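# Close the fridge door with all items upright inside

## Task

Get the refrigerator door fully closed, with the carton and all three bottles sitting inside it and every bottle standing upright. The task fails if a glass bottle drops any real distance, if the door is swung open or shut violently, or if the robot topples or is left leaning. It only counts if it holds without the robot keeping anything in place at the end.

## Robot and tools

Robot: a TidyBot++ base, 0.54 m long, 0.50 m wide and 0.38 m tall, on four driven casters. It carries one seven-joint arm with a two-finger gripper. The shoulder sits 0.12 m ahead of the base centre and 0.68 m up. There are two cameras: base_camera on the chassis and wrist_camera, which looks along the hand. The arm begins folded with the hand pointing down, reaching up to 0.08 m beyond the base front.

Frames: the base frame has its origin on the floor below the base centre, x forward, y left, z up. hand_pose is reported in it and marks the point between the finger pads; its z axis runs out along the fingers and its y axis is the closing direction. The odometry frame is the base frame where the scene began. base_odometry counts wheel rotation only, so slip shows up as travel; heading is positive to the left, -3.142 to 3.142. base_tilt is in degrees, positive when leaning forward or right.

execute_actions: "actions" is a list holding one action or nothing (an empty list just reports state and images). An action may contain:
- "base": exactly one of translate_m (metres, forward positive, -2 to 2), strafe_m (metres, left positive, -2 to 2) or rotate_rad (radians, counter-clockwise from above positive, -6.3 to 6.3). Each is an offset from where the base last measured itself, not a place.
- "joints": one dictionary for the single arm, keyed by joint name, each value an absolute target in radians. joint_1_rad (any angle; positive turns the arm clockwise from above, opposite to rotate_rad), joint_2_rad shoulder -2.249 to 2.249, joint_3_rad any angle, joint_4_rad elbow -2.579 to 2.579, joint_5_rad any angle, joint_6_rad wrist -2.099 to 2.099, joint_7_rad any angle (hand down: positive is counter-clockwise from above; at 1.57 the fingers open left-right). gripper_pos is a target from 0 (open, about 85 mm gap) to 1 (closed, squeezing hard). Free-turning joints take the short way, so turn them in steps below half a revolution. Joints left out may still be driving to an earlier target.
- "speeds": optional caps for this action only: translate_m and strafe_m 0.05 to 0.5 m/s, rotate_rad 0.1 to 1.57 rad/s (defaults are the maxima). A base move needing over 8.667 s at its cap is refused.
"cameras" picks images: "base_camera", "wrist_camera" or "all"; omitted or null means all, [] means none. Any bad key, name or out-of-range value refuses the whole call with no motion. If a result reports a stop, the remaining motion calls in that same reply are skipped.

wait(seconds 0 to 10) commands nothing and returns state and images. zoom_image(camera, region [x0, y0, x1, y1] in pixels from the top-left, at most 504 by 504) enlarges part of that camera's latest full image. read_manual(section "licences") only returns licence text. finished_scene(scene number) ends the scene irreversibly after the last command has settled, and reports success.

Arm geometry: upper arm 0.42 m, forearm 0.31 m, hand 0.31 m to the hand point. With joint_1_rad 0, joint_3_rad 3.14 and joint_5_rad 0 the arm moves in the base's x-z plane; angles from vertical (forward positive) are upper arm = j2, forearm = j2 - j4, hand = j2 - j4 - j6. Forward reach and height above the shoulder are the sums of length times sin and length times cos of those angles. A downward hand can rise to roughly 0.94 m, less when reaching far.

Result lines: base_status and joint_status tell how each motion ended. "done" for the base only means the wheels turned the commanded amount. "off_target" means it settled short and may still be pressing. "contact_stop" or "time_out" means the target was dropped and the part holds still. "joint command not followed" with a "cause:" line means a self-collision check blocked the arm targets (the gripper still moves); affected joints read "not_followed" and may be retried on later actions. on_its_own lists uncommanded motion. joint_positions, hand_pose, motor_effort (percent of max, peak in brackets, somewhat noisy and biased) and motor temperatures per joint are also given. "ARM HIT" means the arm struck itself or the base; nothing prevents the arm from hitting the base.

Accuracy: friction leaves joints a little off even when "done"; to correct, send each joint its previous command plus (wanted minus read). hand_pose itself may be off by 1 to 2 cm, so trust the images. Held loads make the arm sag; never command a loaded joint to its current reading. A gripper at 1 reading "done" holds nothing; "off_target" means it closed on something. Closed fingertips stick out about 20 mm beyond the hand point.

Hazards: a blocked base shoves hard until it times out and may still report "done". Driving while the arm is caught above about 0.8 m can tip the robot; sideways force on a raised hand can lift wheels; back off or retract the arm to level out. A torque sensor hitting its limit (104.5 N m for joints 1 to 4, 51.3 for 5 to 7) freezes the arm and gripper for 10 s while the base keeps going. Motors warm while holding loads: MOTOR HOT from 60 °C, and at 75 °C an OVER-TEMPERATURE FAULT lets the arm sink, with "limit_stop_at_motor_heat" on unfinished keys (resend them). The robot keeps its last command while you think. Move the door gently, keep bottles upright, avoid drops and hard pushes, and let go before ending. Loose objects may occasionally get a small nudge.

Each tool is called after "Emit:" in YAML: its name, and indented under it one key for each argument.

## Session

Emit:
execute_actions:
  actions: []

Scene clock: 0.00 s.
Motor temperatures (°C, as the motors report them): [33 37 30 32 42 41 43]
base_odometry: x=+0.000 y=+0.000 heading=+0.000 (m, m, rad; odometry frame)
base_tilt: forward=-0.3 right=+0.6 (deg)
base_status: not commanded
joint_positions: joint_1_rad=+0.016 joint_2_rad=-0.349 joint_3_rad=+3.156 joint_4_rad=-2.511 joint_5_rad=-0.027 joint_6_rad=-0.841 joint_7_rad=+1.535 gripper_pos=+0.000
joint_status: not commanded
motor_effort: joint_1_rad=+0 joint_2_rad=-2 joint_3_rad=-1 joint_4_rad=+15 joint_5_rad=+0 joint_6_rad=+3 joint_7_rad=+0 (%)
hand_pose: x=+0.2795 y=+0.0033 z=+0.5938 quat_wxyz=(-0.013, +0.997, -0.041, +0.069) (m; base frame)
pictures: base_camera, wrist_camera
Images, in order (width x height): base_camera 644x364, wrist_camera 644x476.

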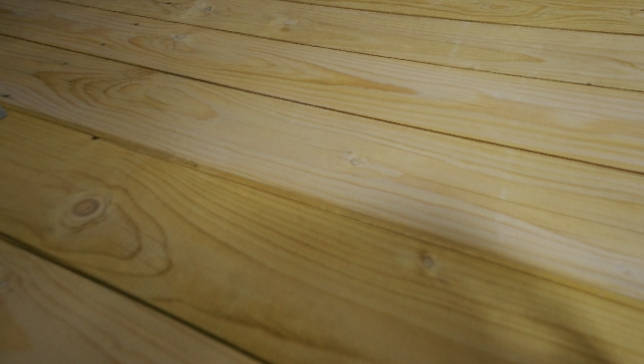

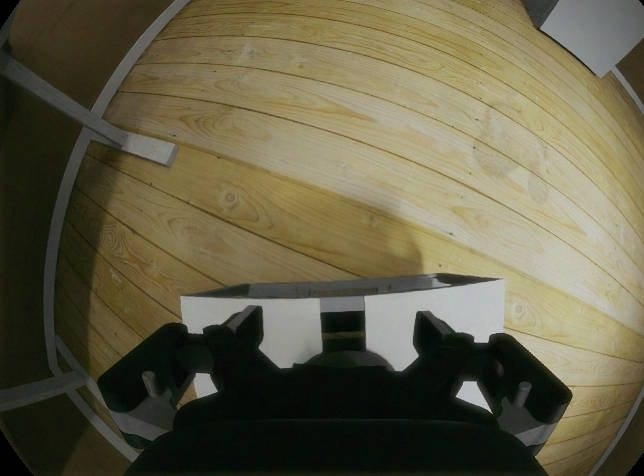

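Emit:
execute_actions:
  actions:
    - {"base":{"rotate_rad":-0.42},"joints":{"joint_6_rad":0.68,"joint_1_rad":0,"joint_2_rad":-0.3,"joint_4_rad":-2.55,"joint_3_rad":3.14,"joint_5_rad":0,"joint_7_rad":1.57}}

Emit:
execute_actions:
  actions:
    - {"base":{"translate_m":1.2}}

Scene clock: 6.00 s.
Motor temperatures (°C, as the motors report them): [33 37 30 32 42 41 43]
base_odometry: x=+0.000 y=+0.000 heading=-0.419 (m, m, rad; odometry frame)
base_tilt: forward=-0.3 right=+0.6 (deg)
base_status: done
joint_positions: joint_1_rad=+0.013 joint_2_rad=-0.314 joint_3_rad=+3.156 joint_4_rad=-2.538 joint_5_rad=-0.027 joint_6_rad=+0.669 joint_7_rad=+1.544 gripper_pos=+0.000
joint_status: all done
motor_effort: joint_1_rad=+0(2) joint_2_rad=-7(7) joint_3_rad=-1(1) joint_4_rad=+19(19) joint_5_rad=+1(1) joint_6_rad=+9(9) joint_7_rad=-1(0) (%)
hand_pose: x=+0.5499 y=-0.0162 z=+0.8959 quat_wxyz=(-0.003, +0.701, -0.034, +0.713) (m; base frame)
pictures: base_camera, wrist_camera
Images, in order (width x height): base_camera 644x364, wrist_camera 644x476.

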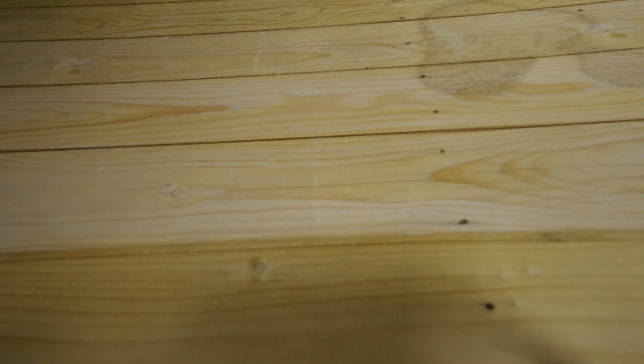

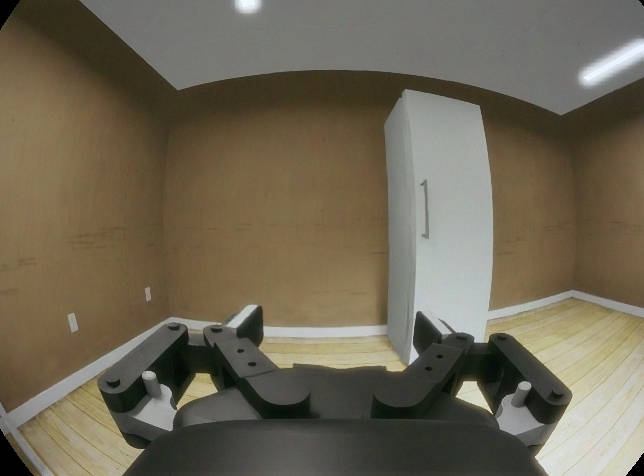

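Scene clock: 9.77 s.
Motor temperatures (°C, as the motors report them): [33 37 30 32 42 41 43]
base_odometry: x=+1.096 y=-0.489 heading=-0.420 (m, m, rad; odometry frame)
base_tilt: forward=-0.3 right=+0.5 (deg)
base_status: done
joint_positions: joint_1_rad=+0.013 joint_2_rad=-0.306 joint_3_rad=+3.156 joint_4_rad=-2.539 joint_5_rad=-0.027 joint_6_rad=+0.669 joint_7_rad=+1.544 gripper_pos=+0.000
joint_status: not commanded
motor_effort: joint_1_rad=+0(0) joint_2_rad=-7(9) joint_3_rad=-1(0) joint_4_rad=+19(19) joint_5_rad=+1(1) joint_6_rad=+10(10) joint_7_rad=+0(0) (%)
hand_pose: x=+0.5512 y=-0.0161 z=+0.8919 quat_wxyz=(-0.003, +0.704, -0.033, +0.709) (m; base frame)
pictures: base_camera, wrist_camera
Images, in order (width x height): base_camera 644x364, wrist_camera 644x476.

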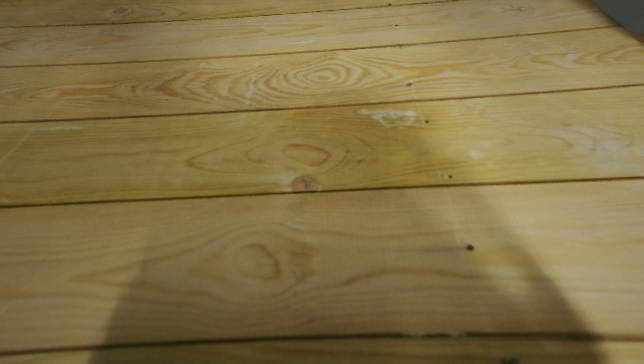

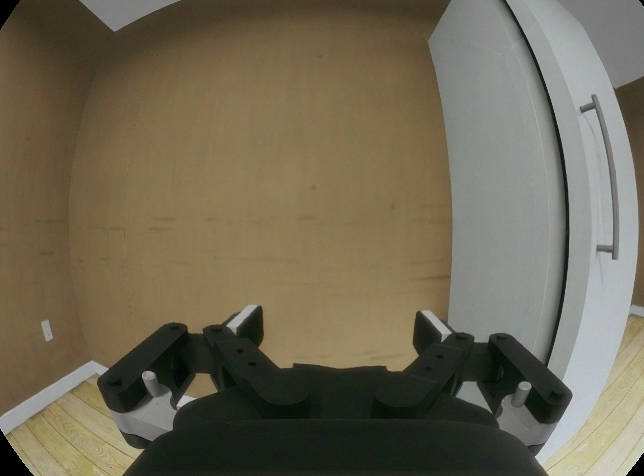

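Emit:
execute_actions:
  actions:
    - {"base":{"strafe_m":0.06}}
  cameras: []

Emit:
execute_actions:
  actions:
    - {"base":{"rotate_rad":-1.52},"joints":{"joint_1_rad":-0.03}}
  cameras: []

Emit:
execute_actions:
  actions:
    - {"base":{"strafe_m":0.72}}

Scene clock: 15.83 s.
Motor temperatures (°C, as the motors report them): [33 37 30 32 42 41 43]
base_odometry: x=+1.121 y=-0.434 heading=-0.420 (m, m, rad; odometry frame)
base_tilt: forward=-0.3 right=+0.5 (deg)
base_status: done
joint_positions: joint_1_rad=+0.010 joint_2_rad=-0.306 joint_3_rad=+3.151 joint_4_rad=-2.539 joint_5_rad=-0.026 joint_6_rad=+0.669 joint_7_rad=+1.544 gripper_pos=+0.000
joint_status: not commanded
motor_effort: joint_1_rad=+0(0) joint_2_rad=-8(8) joint_3_rad=-1(0) joint_4_rad=+18(18) joint_5_rad=+1(1) joint_6_rad=+10(10) joint_7_rad=+0(0) (%)
hand_pose: x=+0.5512 y=-0.0124 z=+0.8918 quat_wxyz=(-0.005, +0.704, -0.030, +0.709) (m; base frame)
pictures: none
No camera images: the call's "cameras" was empty. Leave "cameras" out to get every camera's image.

Scene clock: 18.13 s.
Motor temperatures (°C, as the motors report them): [33 37 30 32 42 41 43]
base_odometry: x=+1.121 y=-0.434 heading=-1.940 (m, m, rad; odometry frame)
base_tilt: forward=-0.3 right=+0.5 (deg)
base_status: done
joint_positions: joint_1_rad=-0.025 joint_2_rad=-0.306 joint_3_rad=+3.150 joint_4_rad=-2.539 joint_5_rad=-0.024 joint_6_rad=+0.669 joint_7_rad=+1.544 gripper_pos=+0.000
joint_status: all done
motor_effort: joint_1_rad=+0(1) joint_2_rad=-7(8) joint_3_rad=+0(0) joint_4_rad=+18(19) joint_5_rad=+1(1) joint_6_rad=+10(10) joint_7_rad=+0(0) (%)
hand_pose: x=+0.5514 y=+0.0036 z=+0.8918 quat_wxyz=(-0.018, +0.705, -0.016, +0.709) (m; base frame)
pictures: none
No camera images: the call's "cameras" was empty. Leave "cameras" out to get every camera's image.

Scene clock: 20.93 s.
Motor temperatures (°C, as the motors report them): [33 37 30 32 42 41 43]
base_odometry: x=+1.792 y=-0.694 heading=-1.940 (m, m, rad; odometry frame)
base_tilt: forward=-0.3 right=+0.5 (deg)
base_status: done
joint_positions: joint_1_rad=-0.025 joint_2_rad=-0.306 joint_3_rad=+3.150 joint_4_rad=-2.539 joint_5_rad=-0.024 joint_6_rad=+0.669 joint_7_rad=+1.544 gripper_pos=+0.000
joint_status: not commanded
motor_effort: joint_1_rad=+0(0) joint_2_rad=-7(7) joint_3_rad=-1(0) joint_4_rad=+18(19) joint_5_rad=+1(1) joint_6_rad=+10(10) joint_7_rad=+0(0) (%)
hand_pose: x=+0.5514 y=+0.0037 z=+0.8918 quat_wxyz=(-0.018, +0.705, -0.016, +0.709) (m; base frame)
pictures: base_camera, wrist_camera
Images, in order (width x height): base_camera 644x364, wrist_camera 644x476.

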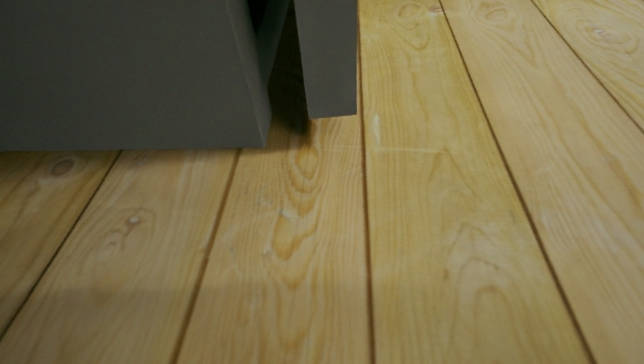

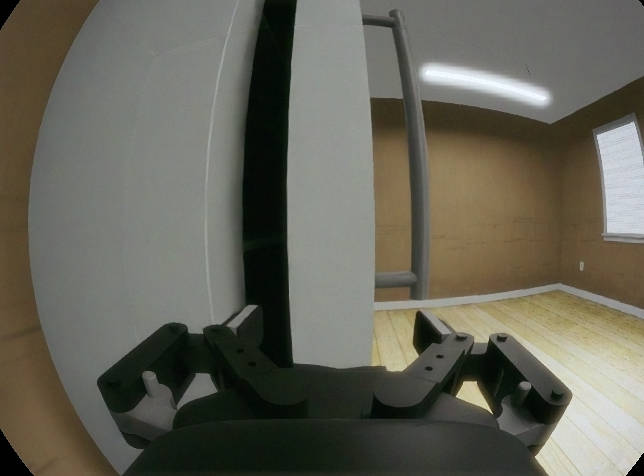

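Well aligned.

Emit:
execute_actions:
  actions:
    - {"base":{"translate_m":0.115},"speeds":{"translate_m":0.07}}

Emit:
execute_actions:
  actions:
    - {"base":{"strafe_m":-0.28},"speeds":{"strafe_m":0.12}}

Scene clock: 29.03 s.
Motor temperatures (°C, as the motors report them): [33 37 30 32 42 41 43]
base_odometry: x=+1.751 y=-0.801 heading=-1.940 (m, m, rad; odometry frame)
base_tilt: forward=-0.3 right=+0.6 (deg)
base_status: done
joint_positions: joint_1_rad=-0.021 joint_2_rad=-0.344 joint_3_rad=+3.150 joint_4_rad=-2.570 joint_5_rad=-0.024 joint_6_rad=+0.670 joint_7_rad=+1.546 gripper_pos=+0.000
joint_status: not commanded
motor_effort: joint_1_rad=-2(5) joint_2_rad=+3(8) joint_3_rad=-2(5) joint_4_rad=+22(27) joint_5_rad=+2(5) joint_6_rad=+7(10) joint_7_rad=+0(1) (%)
hand_pose: x=+0.5378 y=+0.0016 z=+0.8912 quat_wxyz=(-0.016, +0.702, -0.017, +0.712) (m; base frame)
pictures: base_camera, wrist_camera
Images, in order (width x height): base_camera 644x364, wrist_camera 644x476.

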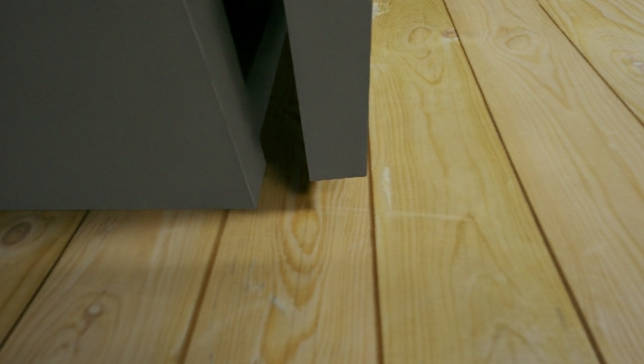

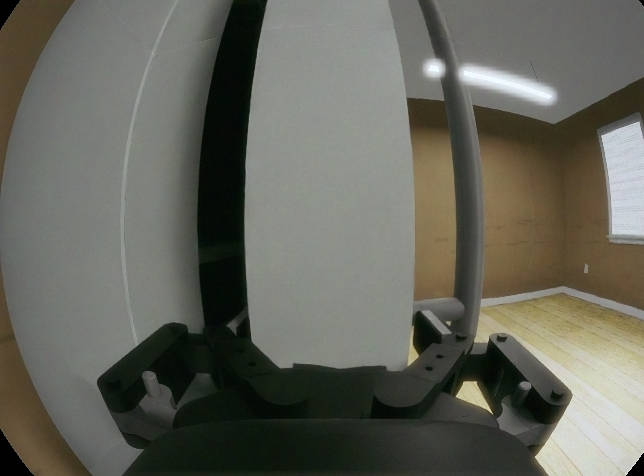

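Scene clock: 31.97 s.
Motor temperatures (°C, as the motors report them): [33 37 30 32 42 41 43]
base_odometry: x=+1.490 y=-0.700 heading=-1.940 (m, m, rad; odometry frame)
base_tilt: forward=-0.3 right=+0.6 (deg)
base_status: done
joint_positions: joint_1_rad=-0.031 joint_2_rad=-0.314 joint_3_rad=+3.141 joint_4_rad=-2.561 joint_5_rad=-0.017 joint_6_rad=+0.671 joint_7_rad=+1.547 gripper_pos=+0.000
joint_status: not commanded
motor_effort: joint_1_rad=+0(3) joint_2_rad=-7(6) joint_3_rad=-1(4) joint_4_rad=+18(22) joint_5_rad=+1(2) joint_6_rad=+10(10) joint_7_rad=+1(0) (%)
hand_pose: x=+0.5453 y=+0.0115 z=+0.8837 quat_wxyz=(-0.021, +0.709, -0.006, +0.705) (m; base frame)
pictures: base_camera, wrist_camera
Images, in order (width x height): base_camera 644x364, wrist_camera 644x476.

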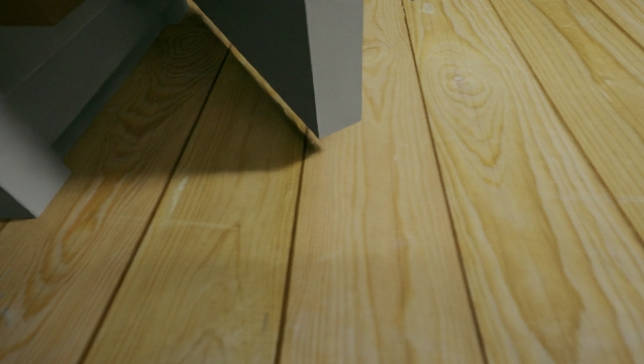

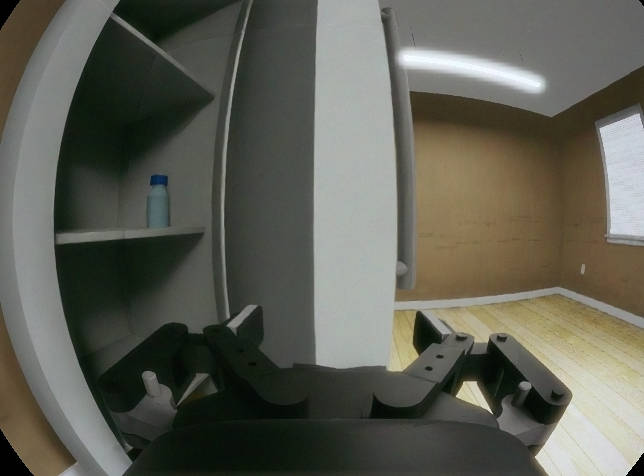

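Emit:
execute_actions:
  actions:
    - {"base":{"translate_m":0.5},"speeds":{"translate_m":0.09},"joints":{"gripper_pos":1,"joint_1_rad":-0.15}}

Emit:
execute_actions:
  actions:
    - {"base":{"strafe_m":-0.85},"joints":{"joint_6_rad":0.1,"joint_1_rad":-1.3}}

Scene clock: 42.20 s.
Motor temperatures (°C, as the motors report them): [33 36 30 32 42 41 43]
base_odometry: x=+1.309 y=-1.167 heading=-1.940 (m, m, rad; odometry frame)
base_tilt: forward=-0.3 right=+0.5 (deg)
base_status: done
joint_positions: joint_1_rad=-0.144 joint_2_rad=-0.307 joint_3_rad=+3.141 joint_4_rad=-2.560 joint_5_rad=-0.017 joint_6_rad=+0.671 joint_7_rad=+1.547 gripper_pos=+0.999
joint_status: all done
motor_effort: joint_1_rad=+0(2) joint_2_rad=-7(9) joint_3_rad=+0(2) joint_4_rad=+18(20) joint_5_rad=+1(1) joint_6_rad=+9(10) joint_7_rad=+0(0) (%)
hand_pose: x=+0.5429 y=+0.0596 z=+0.8812 quat_wxyz=(-0.060, +0.710, +0.034, +0.701) (m; base frame)
pictures: base_camera, wrist_camera
Images, in order (width x height): base_camera 644x364, wrist_camera 644x476.

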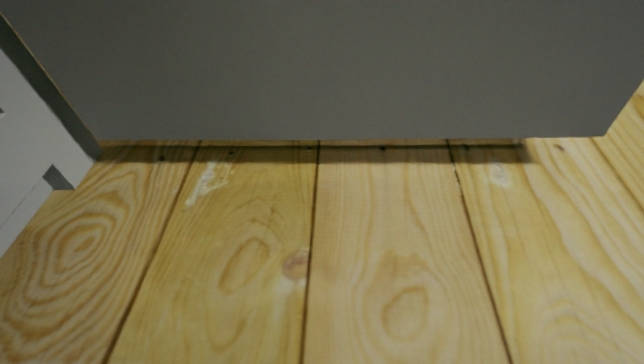

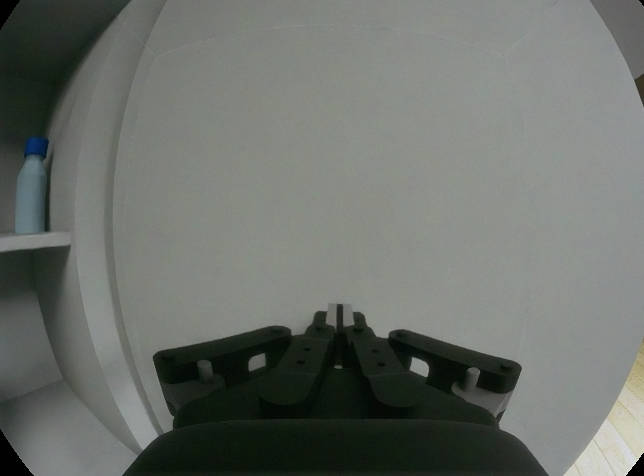

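Scene clock: 45.27 s.
Motor temperatures (°C, as the motors report them): [33 36 30 32 42 41 43]
base_odometry: x=+0.516 y=-0.860 heading=-1.940 (m, m, rad; odometry frame)
base_tilt: forward=-0.3 right=+0.5 (deg)
base_status: done
joint_positions: joint_1_rad=-1.288 joint_2_rad=-0.307 joint_3_rad=+3.141 joint_4_rad=-2.560 joint_5_rad=-0.017 joint_6_rad=+0.132 joint_7_rad=+1.547 gripper_pos=+0.999
joint_status: all done
motor_effort: joint_1_rad=+0(0) joint_2_rad=-7(8) joint_3_rad=+0(1) joint_4_rad=+18(18) joint_5_rad=+1(0) joint_6_rad=+8(9) joint_7_rad=-1(0) (%)
hand_pose: x=+0.2249 y=+0.3673 z=+0.7221 quat_wxyz=(-0.301, +0.708, +0.509, +0.385) (m; base frame)
pictures: base_camera, wrist_camera
Images, in order (width x height): base_camera 644x364, wrist_camera 644x476.

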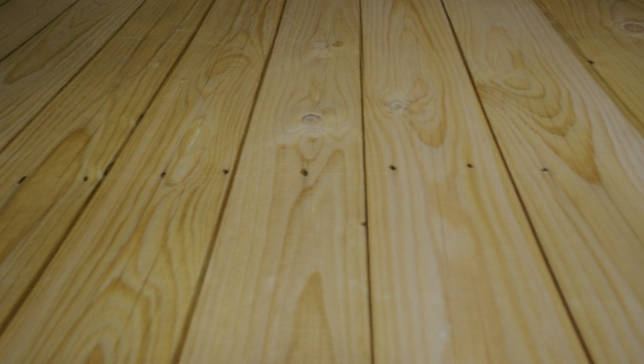

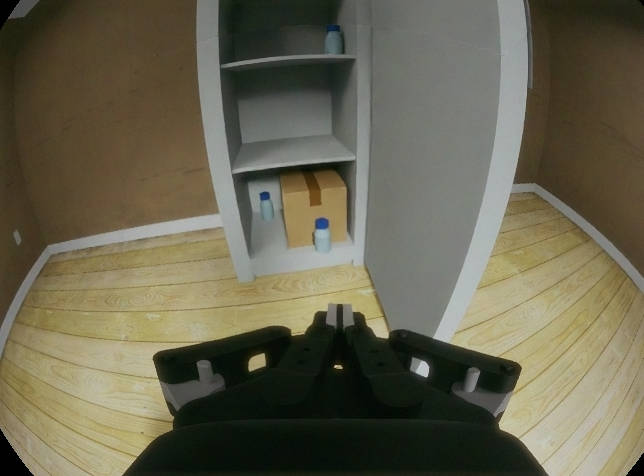

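Emit:
execute_actions:
  actions:
    - {"base":{"rotate_rad":1.54},"joints":{"joint_1_rad":0.01,"gripper_pos":0}}
  cameras: []

Emit:
execute_actions:
  actions:
    - {"base":{"strafe_m":-0.36},"joints":{"joint_2_rad":1.9,"joint_4_rad":-0.63,"joint_6_rad":0.66}}

Emit:
execute_actions:
  actions:
    - {"base":{"translate_m":0.1},"speeds":{"translate_m":0.15}}

Scene clock: 52.40 s.
Motor temperatures (°C, as the motors report them): [33 36 30 32 42 41 43]
base_odometry: x=+0.516 y=-0.860 heading=-0.400 (m, m, rad; odometry frame)
base_tilt: forward=-0.3 right=+0.5 (deg)
base_status: done
joint_positions: joint_1_rad=-0.001 joint_2_rad=-0.307 joint_3_rad=+3.141 joint_4_rad=-2.560 joint_5_rad=-0.017 joint_6_rad=+0.132 joint_7_rad=+1.547 gripper_pos=+0.000
joint_status: all done
motor_effort: joint_1_rad=+0(0) joint_2_rad=-6(7) joint_3_rad=+0(0) joint_4_rad=+18(18) joint_5_rad=+1(1) joint_6_rad=+9(8) joint_7_rad=-1(0) (%)
hand_pose: x=+0.5012 y=+0.0010 z=+0.7221 quat_wxyz=(-0.009, +0.872, -0.018, +0.489) (m; base frame)
pictures: none
No camera images: the call's "cameras" was empty. Leave "cameras" out to get every camera's image.

Scene clock: 55.90 s.
Motor temperatures (°C, as the motors report them): [33 37 30 32 42 41 43]
base_odometry: x=+0.376 y=-1.192 heading=-0.400 (m, m, rad; odometry frame)
base_tilt: forward=-0.2 right=+0.6 (deg)
base_status: done
joint_positions: joint_1_rad=+0.008 joint_2_rad=+1.893 joint_3_rad=+3.141 joint_4_rad=-0.646 joint_5_rad=-0.017 joint_6_rad=+0.625 joint_7_rad=+1.547 gripper_pos=+0.000
joint_status: all done
motor_effort: joint_1_rad=+0(2) joint_2_rad=-51(56) joint_3_rad=-1(2) joint_4_rad=+15(19) joint_5_rad=+1(1) joint_6_rad=+9(9) joint_7_rad=+0(0) (%)
hand_pose: x=+0.9896 y=-0.0086 z=+0.1851 quat_wxyz=(-0.005, +0.817, -0.022, +0.576) (m; base frame)
pictures: base_camera, wrist_camera
Images, in order (width x height): base_camera 644x364, wrist_camera 644x476.

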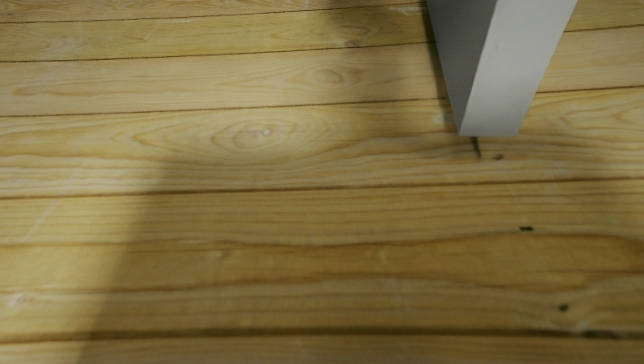

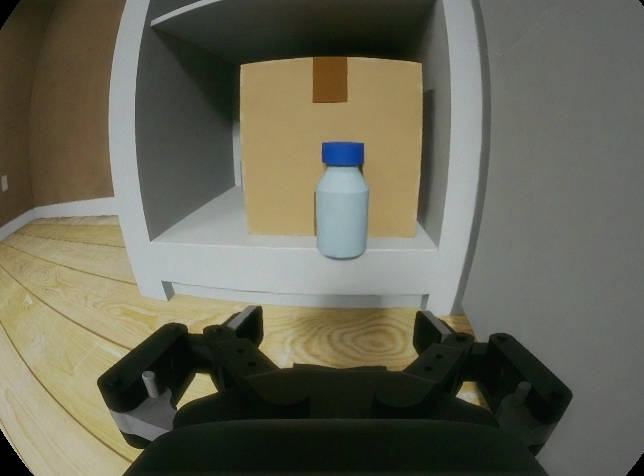

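Scene clock: 57.23 s.
Motor temperatures (°C, as the motors report them): [33 37 30 32 42 41 43]
base_odometry: x=+0.469 y=-1.231 heading=-0.400 (m, m, rad; odometry frame)
base_tilt: forward=-0.2 right=+0.5 (deg)
base_status: done
joint_positions: joint_1_rad=+0.008 joint_2_rad=+1.895 joint_3_rad=+3.141 joint_4_rad=-0.641 joint_5_rad=-0.017 joint_6_rad=+0.626 joint_7_rad=+1.547 gripper_pos=+0.000
joint_status: not commanded
motor_effort: joint_1_rad=+0(1) joint_2_rad=-50(53) joint_3_rad=-1(2) joint_4_rad=+15(16) joint_5_rad=+1(1) joint_6_rad=+9(10) joint_7_rad=-1(1) (%)
hand_pose: x=+0.9905 y=-0.0086 z=+0.1862 quat_wxyz=(-0.005, +0.816, -0.022, +0.578) (m; base frame)
pictures: base_camera, wrist_camera
Images, in order (width x height): base_camera 644x364, wrist_camera 644x476.

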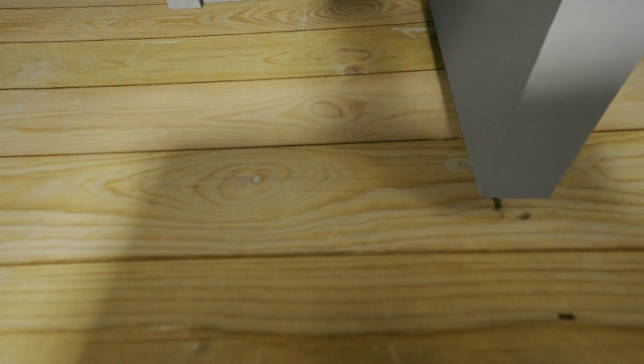

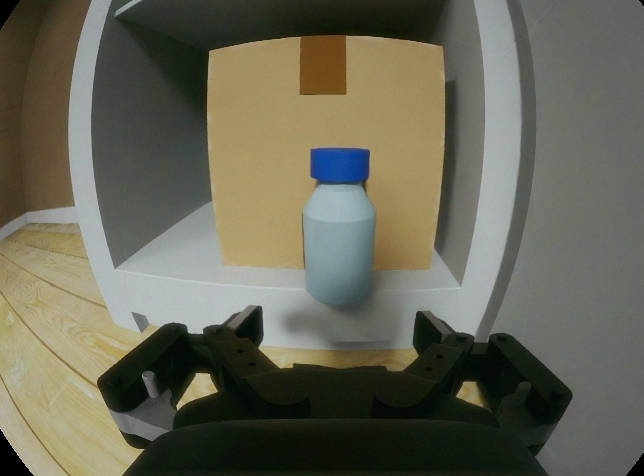

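Emit:
execute_actions:
  actions:
    - {"base":{"translate_m":0.115},"speeds":{"translate_m":0.08}}
  cameras: []

Emit:
execute_actions:
  actions:
    - {"joints":{"gripper_pos":1}}
  cameras: ["wrist_camera"]

Emit:
execute_actions:
  actions:
    - {"base":{"translate_m":-0.03},"joints":{"joint_2_rad":1.81,"joint_4_rad":-0.61}}
  cameras: []

Emit:
execute_actions:
  actions:
    - {"base":{"strafe_m":0.21},"speeds":{"strafe_m":0.12}}

Scene clock: 65.17 s.
Motor temperatures (°C, as the motors report them): [33 37 30 32 42 41 43]
base_odometry: x=+0.575 y=-1.276 heading=-0.400 (m, m, rad; odometry frame)
base_tilt: forward=-0.2 right=+0.5 (deg)
base_status: done
joint_positions: joint_1_rad=+0.008 joint_2_rad=+1.895 joint_3_rad=+3.141 joint_4_rad=-0.640 joint_5_rad=-0.017 joint_6_rad=+0.626 joint_7_rad=+1.547 gripper_pos=+0.000
joint_status: not commanded
motor_effort: joint_1_rad=+0(2) joint_2_rad=-50(52) joint_3_rad=-1(2) joint_4_rad=+15(16) joint_5_rad=+1(1) joint_6_rad=+9(9) joint_7_rad=+0(1) (%)
hand_pose: x=+0.9906 y=-0.0086 z=+0.1861 quat_wxyz=(-0.005, +0.816, -0.022, +0.578) (m; base frame)
pictures: none
No camera images: the call's "cameras" was empty. Leave "cameras" out to get every camera's image.

Scene clock: 66.27 s.
Motor temperatures (°C, as the motors report them): [33 37 30 32 42 41 43]
base_odometry: x=+0.574 y=-1.276 heading=-0.400 (m, m, rad; odometry frame)
base_tilt: forward=-0.2 right=+0.5 (deg)
base_status: not commanded
joint_positions: joint_1_rad=+0.008 joint_2_rad=+1.897 joint_3_rad=+3.141 joint_4_rad=-0.644 joint_5_rad=-0.017 joint_6_rad=+0.641 joint_7_rad=+1.547 gripper_pos=+0.330
joint_status: gripper_pos off_target (ended at +0.330, target +1.000)
motor_effort: joint_1_rad=+1(3) joint_2_rad=-50(55) joint_3_rad=-1(1) joint_4_rad=+16(22) joint_5_rad=+1(0) joint_6_rad=+7(10) joint_7_rad=+0(1) (%)
hand_pose: x=+0.9894 y=-0.0085 z=+0.1865 quat_wxyz=(-0.005, +0.813, -0.022, +0.581) (m; base frame)
pictures: wrist_camera
Images, in order (width x height): wrist_camera 644x476.

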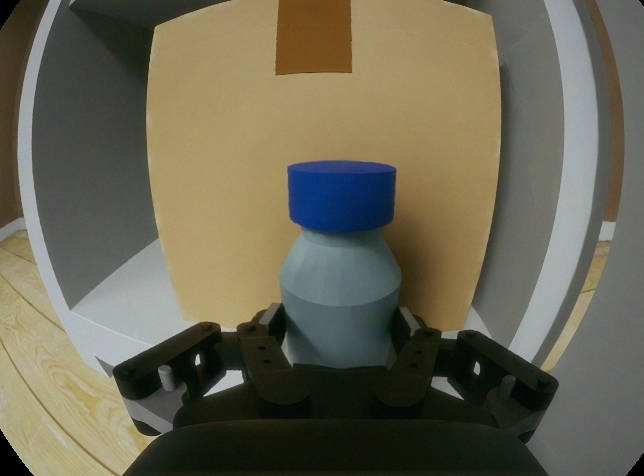

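Scene clock: 67.47 s.
Motor temperatures (°C, as the motors report them): [33 37 30 32 42 41 43]
base_odometry: x=+0.546 y=-1.264 heading=-0.400 (m, m, rad; odometry frame)
base_tilt: forward=-0.2 right=+0.5 (deg)
base_status: done
joint_positions: joint_1_rad=+0.008 joint_2_rad=+1.844 joint_3_rad=+3.141 joint_4_rad=-0.636 joint_5_rad=-0.017 joint_6_rad=+0.641 joint_7_rad=+1.547 gripper_pos=+0.332
joint_status: all done
motor_effort: joint_1_rad=+0(2) joint_2_rad=-57(59) joint_3_rad=-1(2) joint_4_rad=+19(20) joint_5_rad=+1(0) joint_6_rad=+12(13) joint_7_rad=+0(1) (%)
hand_pose: x=+1.0174 y=-0.0087 z=+0.2378 quat_wxyz=(-0.005, +0.795, -0.021, +0.606) (m; base frame)
pictures: none
No camera images: the call's "cameras" was empty. Leave "cameras" out to get every camera's image.

Scene clock: 69.97 s.
Motor temperatures (°C, as the motors report them): [33 37 30 32 42 41 43]
base_odometry: x=+0.628 y=-1.071 heading=-0.400 (m, m, rad; odometry frame)
base_tilt: forward=-0.2 right=+0.5 (deg)
base_status: done
joint_positions: joint_1_rad=+0.007 joint_2_rad=+1.844 joint_3_rad=+3.141 joint_4_rad=-0.636 joint_5_rad=-0.017 joint_6_rad=+0.641 joint_7_rad=+1.547 gripper_pos=+0.332
joint_status: not commanded
motor_effort: joint_1_rad=+0(3) joint_2_rad=-57(58) joint_3_rad=-1(2) joint_4_rad=+19(19) joint_5_rad=+1(1) joint_6_rad=+13(13) joint_7_rad=+0(1) (%)
hand_pose: x=+1.0174 y=-0.0077 z=+0.2378 quat_wxyz=(-0.005, +0.795, -0.021, +0.606) (m; base frame)
pictures: base_camera, wrist_camera
Images, in order (width x height): base_camera 644x364, wrist_camera 644x476.

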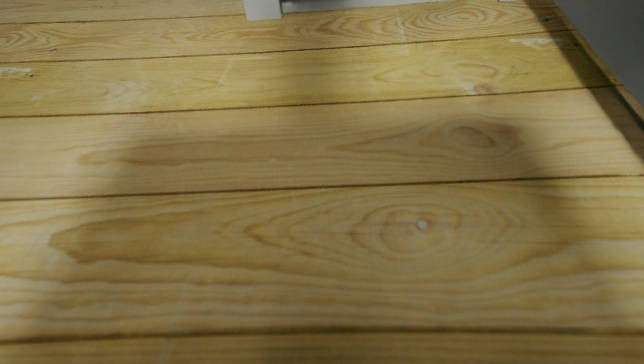

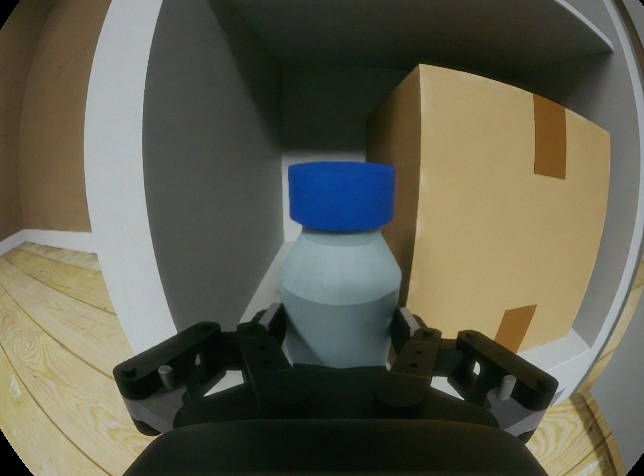

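Emit:
execute_actions:
  actions:
    - {"base":{"translate_m":0.075},"speeds":{"translate_m":0.07},"joints":{"joint_1_rad":-0.02}}
  cameras: []

Emit:
execute_actions:
  actions:
    - {"joints":{"joint_2_rad":1.885}}
  cameras: ["wrist_camera"]

Emit:
execute_actions:
  actions:
    - {"joints":{"gripper_pos":0.15}}
  cameras: []

Emit:
execute_actions:
  actions:
    - {"base":{"translate_m":-0.22},"speeds":{"translate_m":0.15}}

Emit:
execute_actions:
  actions:
    - {"joints":{"joint_2_rad":-0.62,"joint_4_rad":-2.45,"joint_6_rad":-1.25,"gripper_pos":1}}
  cameras: []

Emit:
execute_actions:
  actions:
    - {"base":{"strafe_m":-0.77}}

Scene clock: 81.13 s.
Motor temperatures (°C, as the motors report them): [33 38 30 32 42 41 43]
base_odometry: x=+0.698 y=-1.100 heading=-0.400 (m, m, rad; odometry frame)
base_tilt: forward=-0.2 right=+0.5 (deg)
base_status: done
joint_positions: joint_1_rad=-0.015 joint_2_rad=+1.844 joint_3_rad=+3.141 joint_4_rad=-0.636 joint_5_rad=-0.017 joint_6_rad=+0.641 joint_7_rad=+1.547 gripper_pos=+0.332
joint_status: all done
motor_effort: joint_1_rad=+0(3) joint_2_rad=-58(60) joint_3_rad=-2(2) joint_4_rad=+19(21) joint_5_rad=+1(1) joint_6_rad=+13(13) joint_7_rad=+0(0) (%)
hand_pose: x=+1.0174 y=+0.0114 z=+0.2378 quat_wxyz=(-0.012, +0.795, -0.012, +0.606) (m; base frame)
pictures: none
No camera images: the call's "cameras" was empty. Leave "cameras" out to get every camera's image.

Scene clock: 82.43 s.
Motor temperatures (°C, as the motors report them): [33 38 30 32 42 41 43]
base_odometry: x=+0.697 y=-1.100 heading=-0.400 (m, m, rad; odometry frame)
base_tilt: forward=-0.2 right=+0.5 (deg)
base_status: not commanded
joint_positions: joint_1_rad=-0.016 joint_2_rad=+1.885 joint_3_rad=+3.141 joint_4_rad=-0.619 joint_5_rad=-0.017 joint_6_rad=+0.647 joint_7_rad=+1.547 gripper_pos=+0.999
joint_status: all done
on_its_own: gripper_pos moved +0.667 to your old target +1.000
motor_effort: joint_1_rad=+0(2) joint_2_rad=-50(59) joint_3_rad=-1(2) joint_4_rad=+15(19) joint_5_rad=+0(1) joint_6_rad=+9(13) joint_7_rad=+0(0) (%)
hand_pose: x=+1.0050 y=+0.0121 z=+0.2116 quat_wxyz=(-0.012, +0.801, -0.012, +0.599) (m; base frame)
pictures: wrist_camera
Images, in order (width x height): wrist_camera 644x476.

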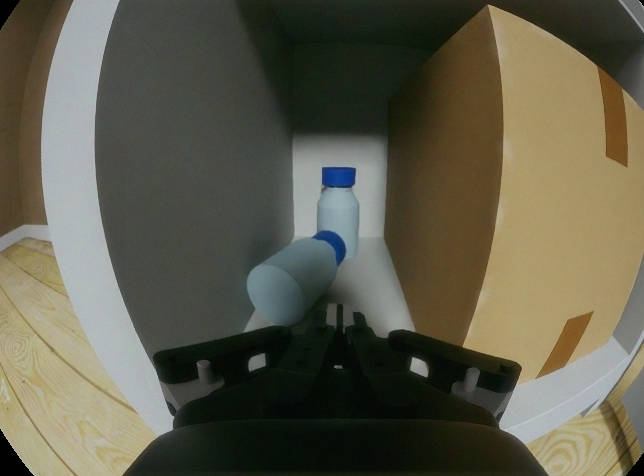

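Scene clock: 83.47 s.
Motor temperatures (°C, as the motors report them): [33 38 30 32 42 41 43]
base_odometry: x=+0.697 y=-1.100 heading=-0.400 (m, m, rad; odometry frame)
base_tilt: forward=-0.2 right=+0.5 (deg)
base_status: not commanded
joint_positions: joint_1_rad=-0.016 joint_2_rad=+1.885 joint_3_rad=+3.141 joint_4_rad=-0.619 joint_5_rad=-0.017 joint_6_rad=+0.647 joint_7_rad=+1.547 gripper_pos=+0.150
joint_status: all done
motor_effort: joint_1_rad=+0(0) joint_2_rad=-51(52) joint_3_rad=-2(1) joint_4_rad=+15(16) joint_5_rad=+1(1) joint_6_rad=+9(9) joint_7_rad=-1(0) (%)
hand_pose: x=+1.0050 y=+0.0121 z=+0.2116 quat_wxyz=(-0.012, +0.801, -0.012, +0.599) (m; base frame)
pictures: none
No camera images: the call's "cameras" was empty. Leave "cameras" out to get every camera's image.

Scene clock: 85.60 s.
Motor temperatures (°C, as the motors report them): [33 38 30 32 42 41 43]
base_odometry: x=+0.495 y=-1.014 heading=-0.400 (m, m, rad; odometry frame)
base_tilt: forward=-0.2 right=+0.5 (deg)
base_status: done
joint_positions: joint_1_rad=-0.016 joint_2_rad=+1.885 joint_3_rad=+3.141 joint_4_rad=-0.619 joint_5_rad=-0.017 joint_6_rad=+0.647 joint_7_rad=+1.547 gripper_pos=+0.150
joint_status: not commanded
motor_effort: joint_1_rad=+0(2) joint_2_rad=-51(53) joint_3_rad=-1(2) joint_4_rad=+15(16) joint_5_rad=+1(0) joint_6_rad=+9(10) joint_7_rad=+0(0) (%)
hand_pose: x=+1.0052 y=+0.0121 z=+0.2119 quat_wxyz=(-0.012, +0.800, -0.012, +0.599) (m; base frame)
pictures: base_camera, wrist_camera
Images, in order (width x height): base_camera 644x364, wrist_camera 644x476.

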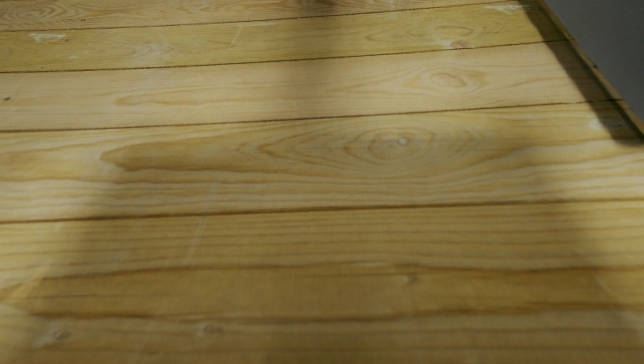

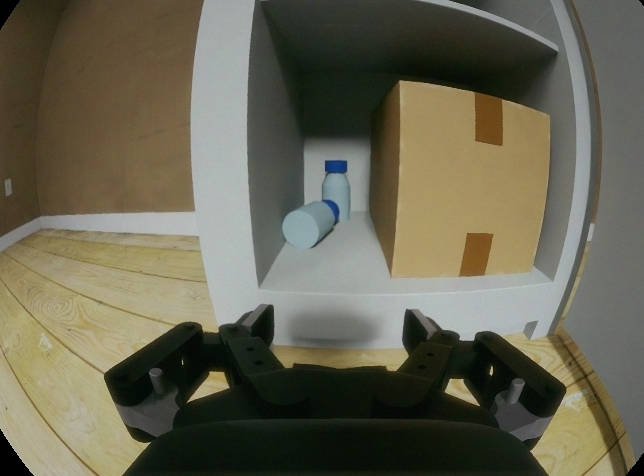

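Scene clock: 89.07 s.
Motor temperatures (°C, as the motors report them): [33 38 30 32 42 41 43]
base_odometry: x=+0.495 y=-1.014 heading=-0.400 (m, m, rad; odometry frame)
base_tilt: forward=-0.3 right=+0.5 (deg)
base_status: not commanded
joint_positions: joint_1_rad=-0.016 joint_2_rad=-0.611 joint_3_rad=+3.141 joint_4_rad=-2.438 joint_5_rad=-0.017 joint_6_rad=-1.219 joint_7_rad=+1.547 gripper_pos=+0.999
joint_status: all done
motor_effort: joint_1_rad=+0(0) joint_2_rad=+6(56) joint_3_rad=+0(2) joint_4_rad=+16(18) joint_5_rad=+1(1) joint_6_rad=+2(10) joint_7_rad=-1(0) (%)
hand_pose: x=+0.2114 y=+0.0077 z=+0.6371 quat_wxyz=(-0.009, +0.999, -0.006, +0.048) (m; base frame)
pictures: none
No camera images: the call's "cameras" was empty. Leave "cameras" out to get every camera's image.

Scene clock: 91.97 s.
Motor temperatures (°C, as the motors report them): [33 38 30 32 42 41 43]
base_odometry: x=+0.195 y=-1.723 heading=-0.400 (m, m, rad; odometry frame)
base_tilt: forward=-0.3 right=+0.6 (deg)
base_status: done
joint_positions: joint_1_rad=-0.016 joint_2_rad=-0.611 joint_3_rad=+3.141 joint_4_rad=-2.438 joint_5_rad=-0.017 joint_6_rad=-1.219 joint_7_rad=+1.547 gripper_pos=+0.999
joint_status: not commanded
motor_effort: joint_1_rad=+0(0) joint_2_rad=+6(5) joint_3_rad=+0(1) joint_4_rad=+17(17) joint_5_rad=+1(0) joint_6_rad=+2(2) joint_7_rad=+0(0) (%)
hand_pose: x=+0.2114 y=+0.0077 z=+0.6371 quat_wxyz=(-0.009, +0.999, -0.006, +0.048) (m; base frame)
pictures: base_camera, wrist_camera
Images, in order (width x height): base_camera 644x364, wrist_camera 644x476.

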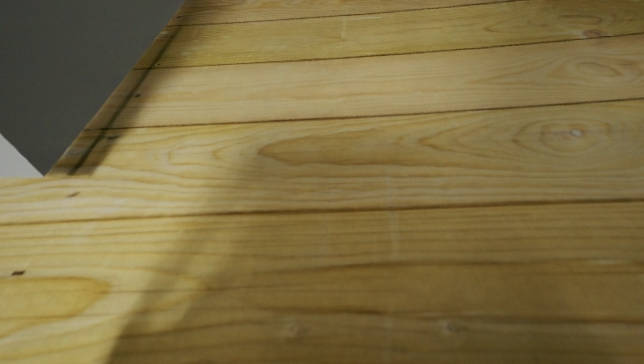

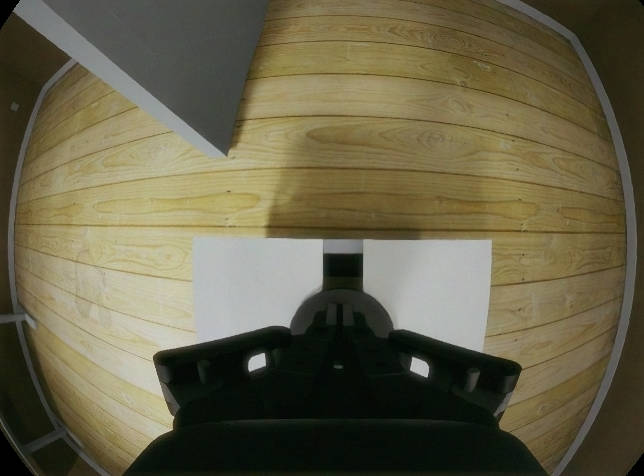

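Emit:
execute_actions:
  actions:
    - {"base":{"strafe_m":0.79}}
  cameras: []

Emit:
execute_actions:
  actions:
    - {"joints":{"joint_1_rad":0,"joint_2_rad":2.2,"joint_4_rad":0.53,"joint_6_rad":-0.55,"gripper_pos":0.2}}
  cameras: ["wrist_camera"]

Emit:
execute_actions:
  actions:
    - {"base":{"translate_m":0.25},"speeds":{"translate_m":0.1}}

Scene clock: 109.17 s.
Motor temperatures (°C, as the motors report them): [33 38 30 32 42 41 43]
base_odometry: x=+0.502 y=-0.995 heading=-0.400 (m, m, rad; odometry frame)
base_tilt: forward=-0.3 right=+0.5 (deg)
base_status: done
joint_positions: joint_1_rad=-0.016 joint_2_rad=-0.612 joint_3_rad=+3.141 joint_4_rad=-2.438 joint_5_rad=-0.017 joint_6_rad=-1.220 joint_7_rad=+1.547 gripper_pos=+0.999
joint_status: not commanded
motor_effort: joint_1_rad=+0(0) joint_2_rad=+6(6) joint_3_rad=+0(0) joint_4_rad=+17(17) joint_5_rad=+1(0) joint_6_rad=+2(3) joint_7_rad=+0(1) (%)
hand_pose: x=+0.2113 y=+0.0077 z=+0.6371 quat_wxyz=(-0.009, +0.999, -0.006, +0.048) (m; base frame)
pictures: none
No camera images: the call's "cameras" was empty. Leave "cameras" out to get every camera's image.

Scene clock: 113.00 s.
Motor temperatures (°C, as the motors report them): [33 38 30 32 42 41 43]
base_odometry: x=+0.502 y=-0.995 heading=-0.400 (m, m, rad; odometry frame)
base_tilt: forward=-0.2 right=+0.5 (deg)
base_status: not commanded
joint_positions: joint_1_rad=-0.015 joint_2_rad=+2.190 joint_3_rad=+3.141 joint_4_rad=+0.514 joint_5_rad=-0.017 joint_6_rad=-0.585 joint_7_rad=+1.547 gripper_pos=+0.200
joint_status: all done
motor_effort: joint_1_rad=+0(0) joint_2_rad=-51(61) joint_3_rad=-1(1) joint_4_rad=+20(21) joint_5_rad=+0(0) joint_6_rad=+8(8) joint_7_rad=+0(0) (%)
hand_pose: x=+1.0140 y=+0.0173 z=+0.2061 quat_wxyz=(-0.015, +0.905, -0.009, +0.426) (m; base frame)
pictures: wrist_camera
Images, in order (width x height): wrist_camera 644x476.

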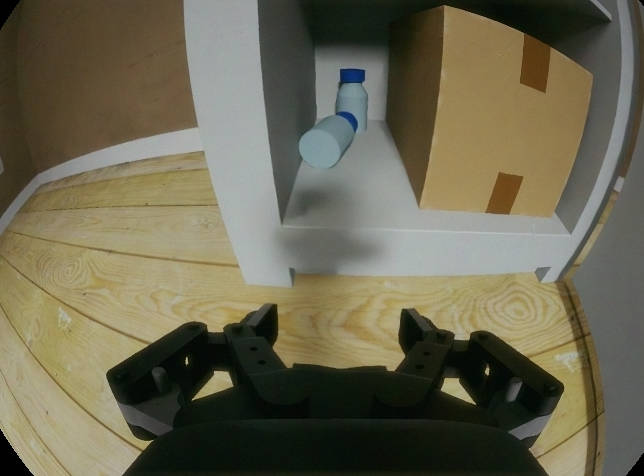

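Scene clock: 116.07 s.
Motor temperatures (°C, as the motors report them): [33 38 30 32 42 41 43]
base_odometry: x=+0.733 y=-1.092 heading=-0.399 (m, m, rad; odometry frame)
base_tilt: forward=-0.2 right=+0.5 (deg)
base_status: done
joint_positions: joint_1_rad=-0.014 joint_2_rad=+2.192 joint_3_rad=+3.141 joint_4_rad=+0.515 joint_5_rad=-0.017 joint_6_rad=-0.583 joint_7_rad=+1.547 gripper_pos=+0.200
joint_status: not commanded
motor_effort: joint_1_rad=+0(0) joint_2_rad=-51(53) joint_3_rad=-2(1) joint_4_rad=+20(22) joint_5_rad=+1(1) joint_6_rad=+8(8) joint_7_rad=+0(0) (%)
hand_pose: x=+1.0138 y=+0.0163 z=+0.2056 quat_wxyz=(-0.015, +0.904, -0.009, +0.426) (m; base frame)
pictures: base_camera, wrist_camera
Images, in order (width x height): base_camera 644x364, wrist_camera 644x476.

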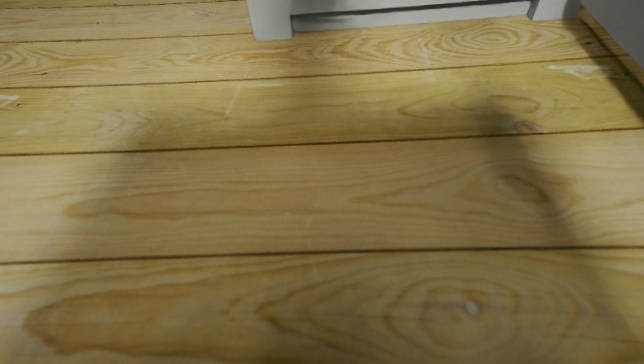

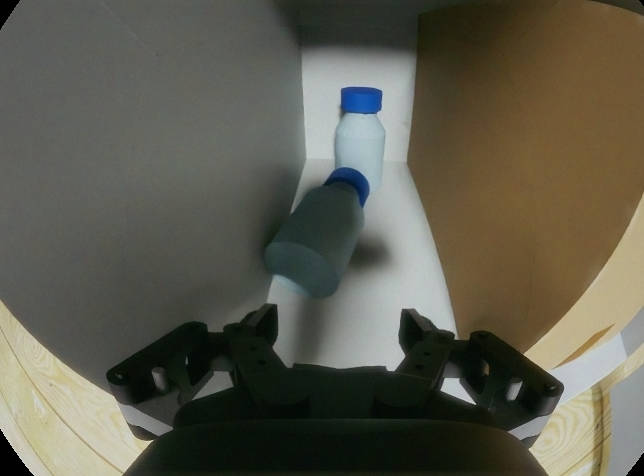

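Emit:
execute_actions:
  actions:
    - {"base":{"translate_m":0.19},"speeds":{"translate_m":0.08},"joints":{"gripper_pos":0.0}}
  cameras: ["wrist_camera"]

Emit:
execute_actions:
  actions:
    - {"base":{"translate_m":0.05},"speeds":{"translate_m":0.08},"joints":{"joint_6_rad":-0.88}}
  cameras: ["wrist_camera"]

Scene clock: 123.07 s.
Motor temperatures (°C, as the motors report them): [33 38 30 33 42 41 43]
base_odometry: x=+0.908 y=-1.166 heading=-0.399 (m, m, rad; odometry frame)
base_tilt: forward=-0.2 right=+0.5 (deg)
base_status: done
joint_positions: joint_1_rad=-0.006 joint_2_rad=+2.194 joint_3_rad=+3.141 joint_4_rad=+0.515 joint_5_rad=-0.016 joint_6_rad=-0.583 joint_7_rad=+1.547 gripper_pos=+0.000
joint_status: all done
motor_effort: joint_1_rad=-1(3) joint_2_rad=-51(53) joint_3_rad=-1(2) joint_4_rad=+20(21) joint_5_rad=+0(1) joint_6_rad=+7(9) joint_7_rad=+0(0) (%)
hand_pose: x=+1.0132 y=+0.0093 z=+0.2042 quat_wxyz=(-0.013, +0.905, -0.012, +0.426) (m; base frame)
pictures: wrist_camera
Images, in order (width x height): wrist_camera 644x476.

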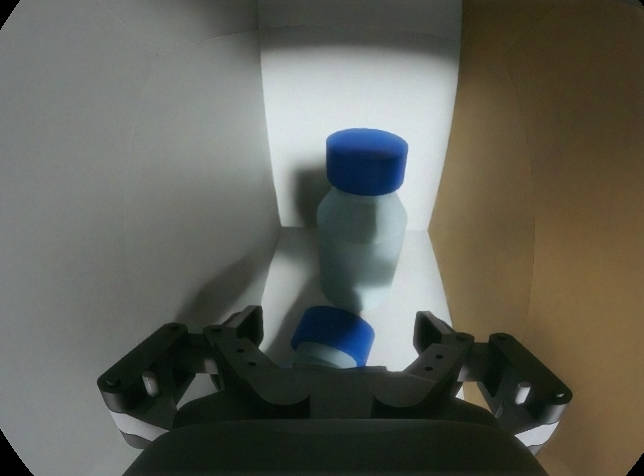

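Scene clock: 124.30 s.
Motor temperatures (°C, as the motors report them): [33 38 30 33 42 41 43]
base_odometry: x=+0.954 y=-1.186 heading=-0.398 (m, m, rad; odometry frame)
base_tilt: forward=-0.2 right=+0.5 (deg)
base_status: done
joint_positions: joint_1_rad=-0.004 joint_2_rad=+2.192 joint_3_rad=+3.141 joint_4_rad=+0.531 joint_5_rad=-0.016 joint_6_rad=-0.859 joint_7_rad=+1.547 gripper_pos=+0.000
joint_status: all done
motor_effort: joint_1_rad=+0(2) joint_2_rad=-49(53) joint_3_rad=-1(1) joint_4_rad=+19(21) joint_5_rad=+1(3) joint_6_rad=+5(8) joint_7_rad=+0(2) (%)
hand_pose: x=+0.9556 y=+0.0082 z=+0.1558 quat_wxyz=(-0.012, +0.952, -0.013, +0.306) (m; base frame)
pictures: wrist_camera
Images, in order (width x height): wrist_camera 644x476.

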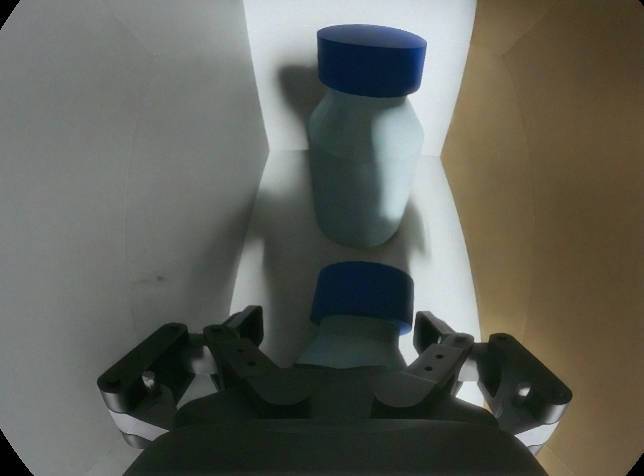

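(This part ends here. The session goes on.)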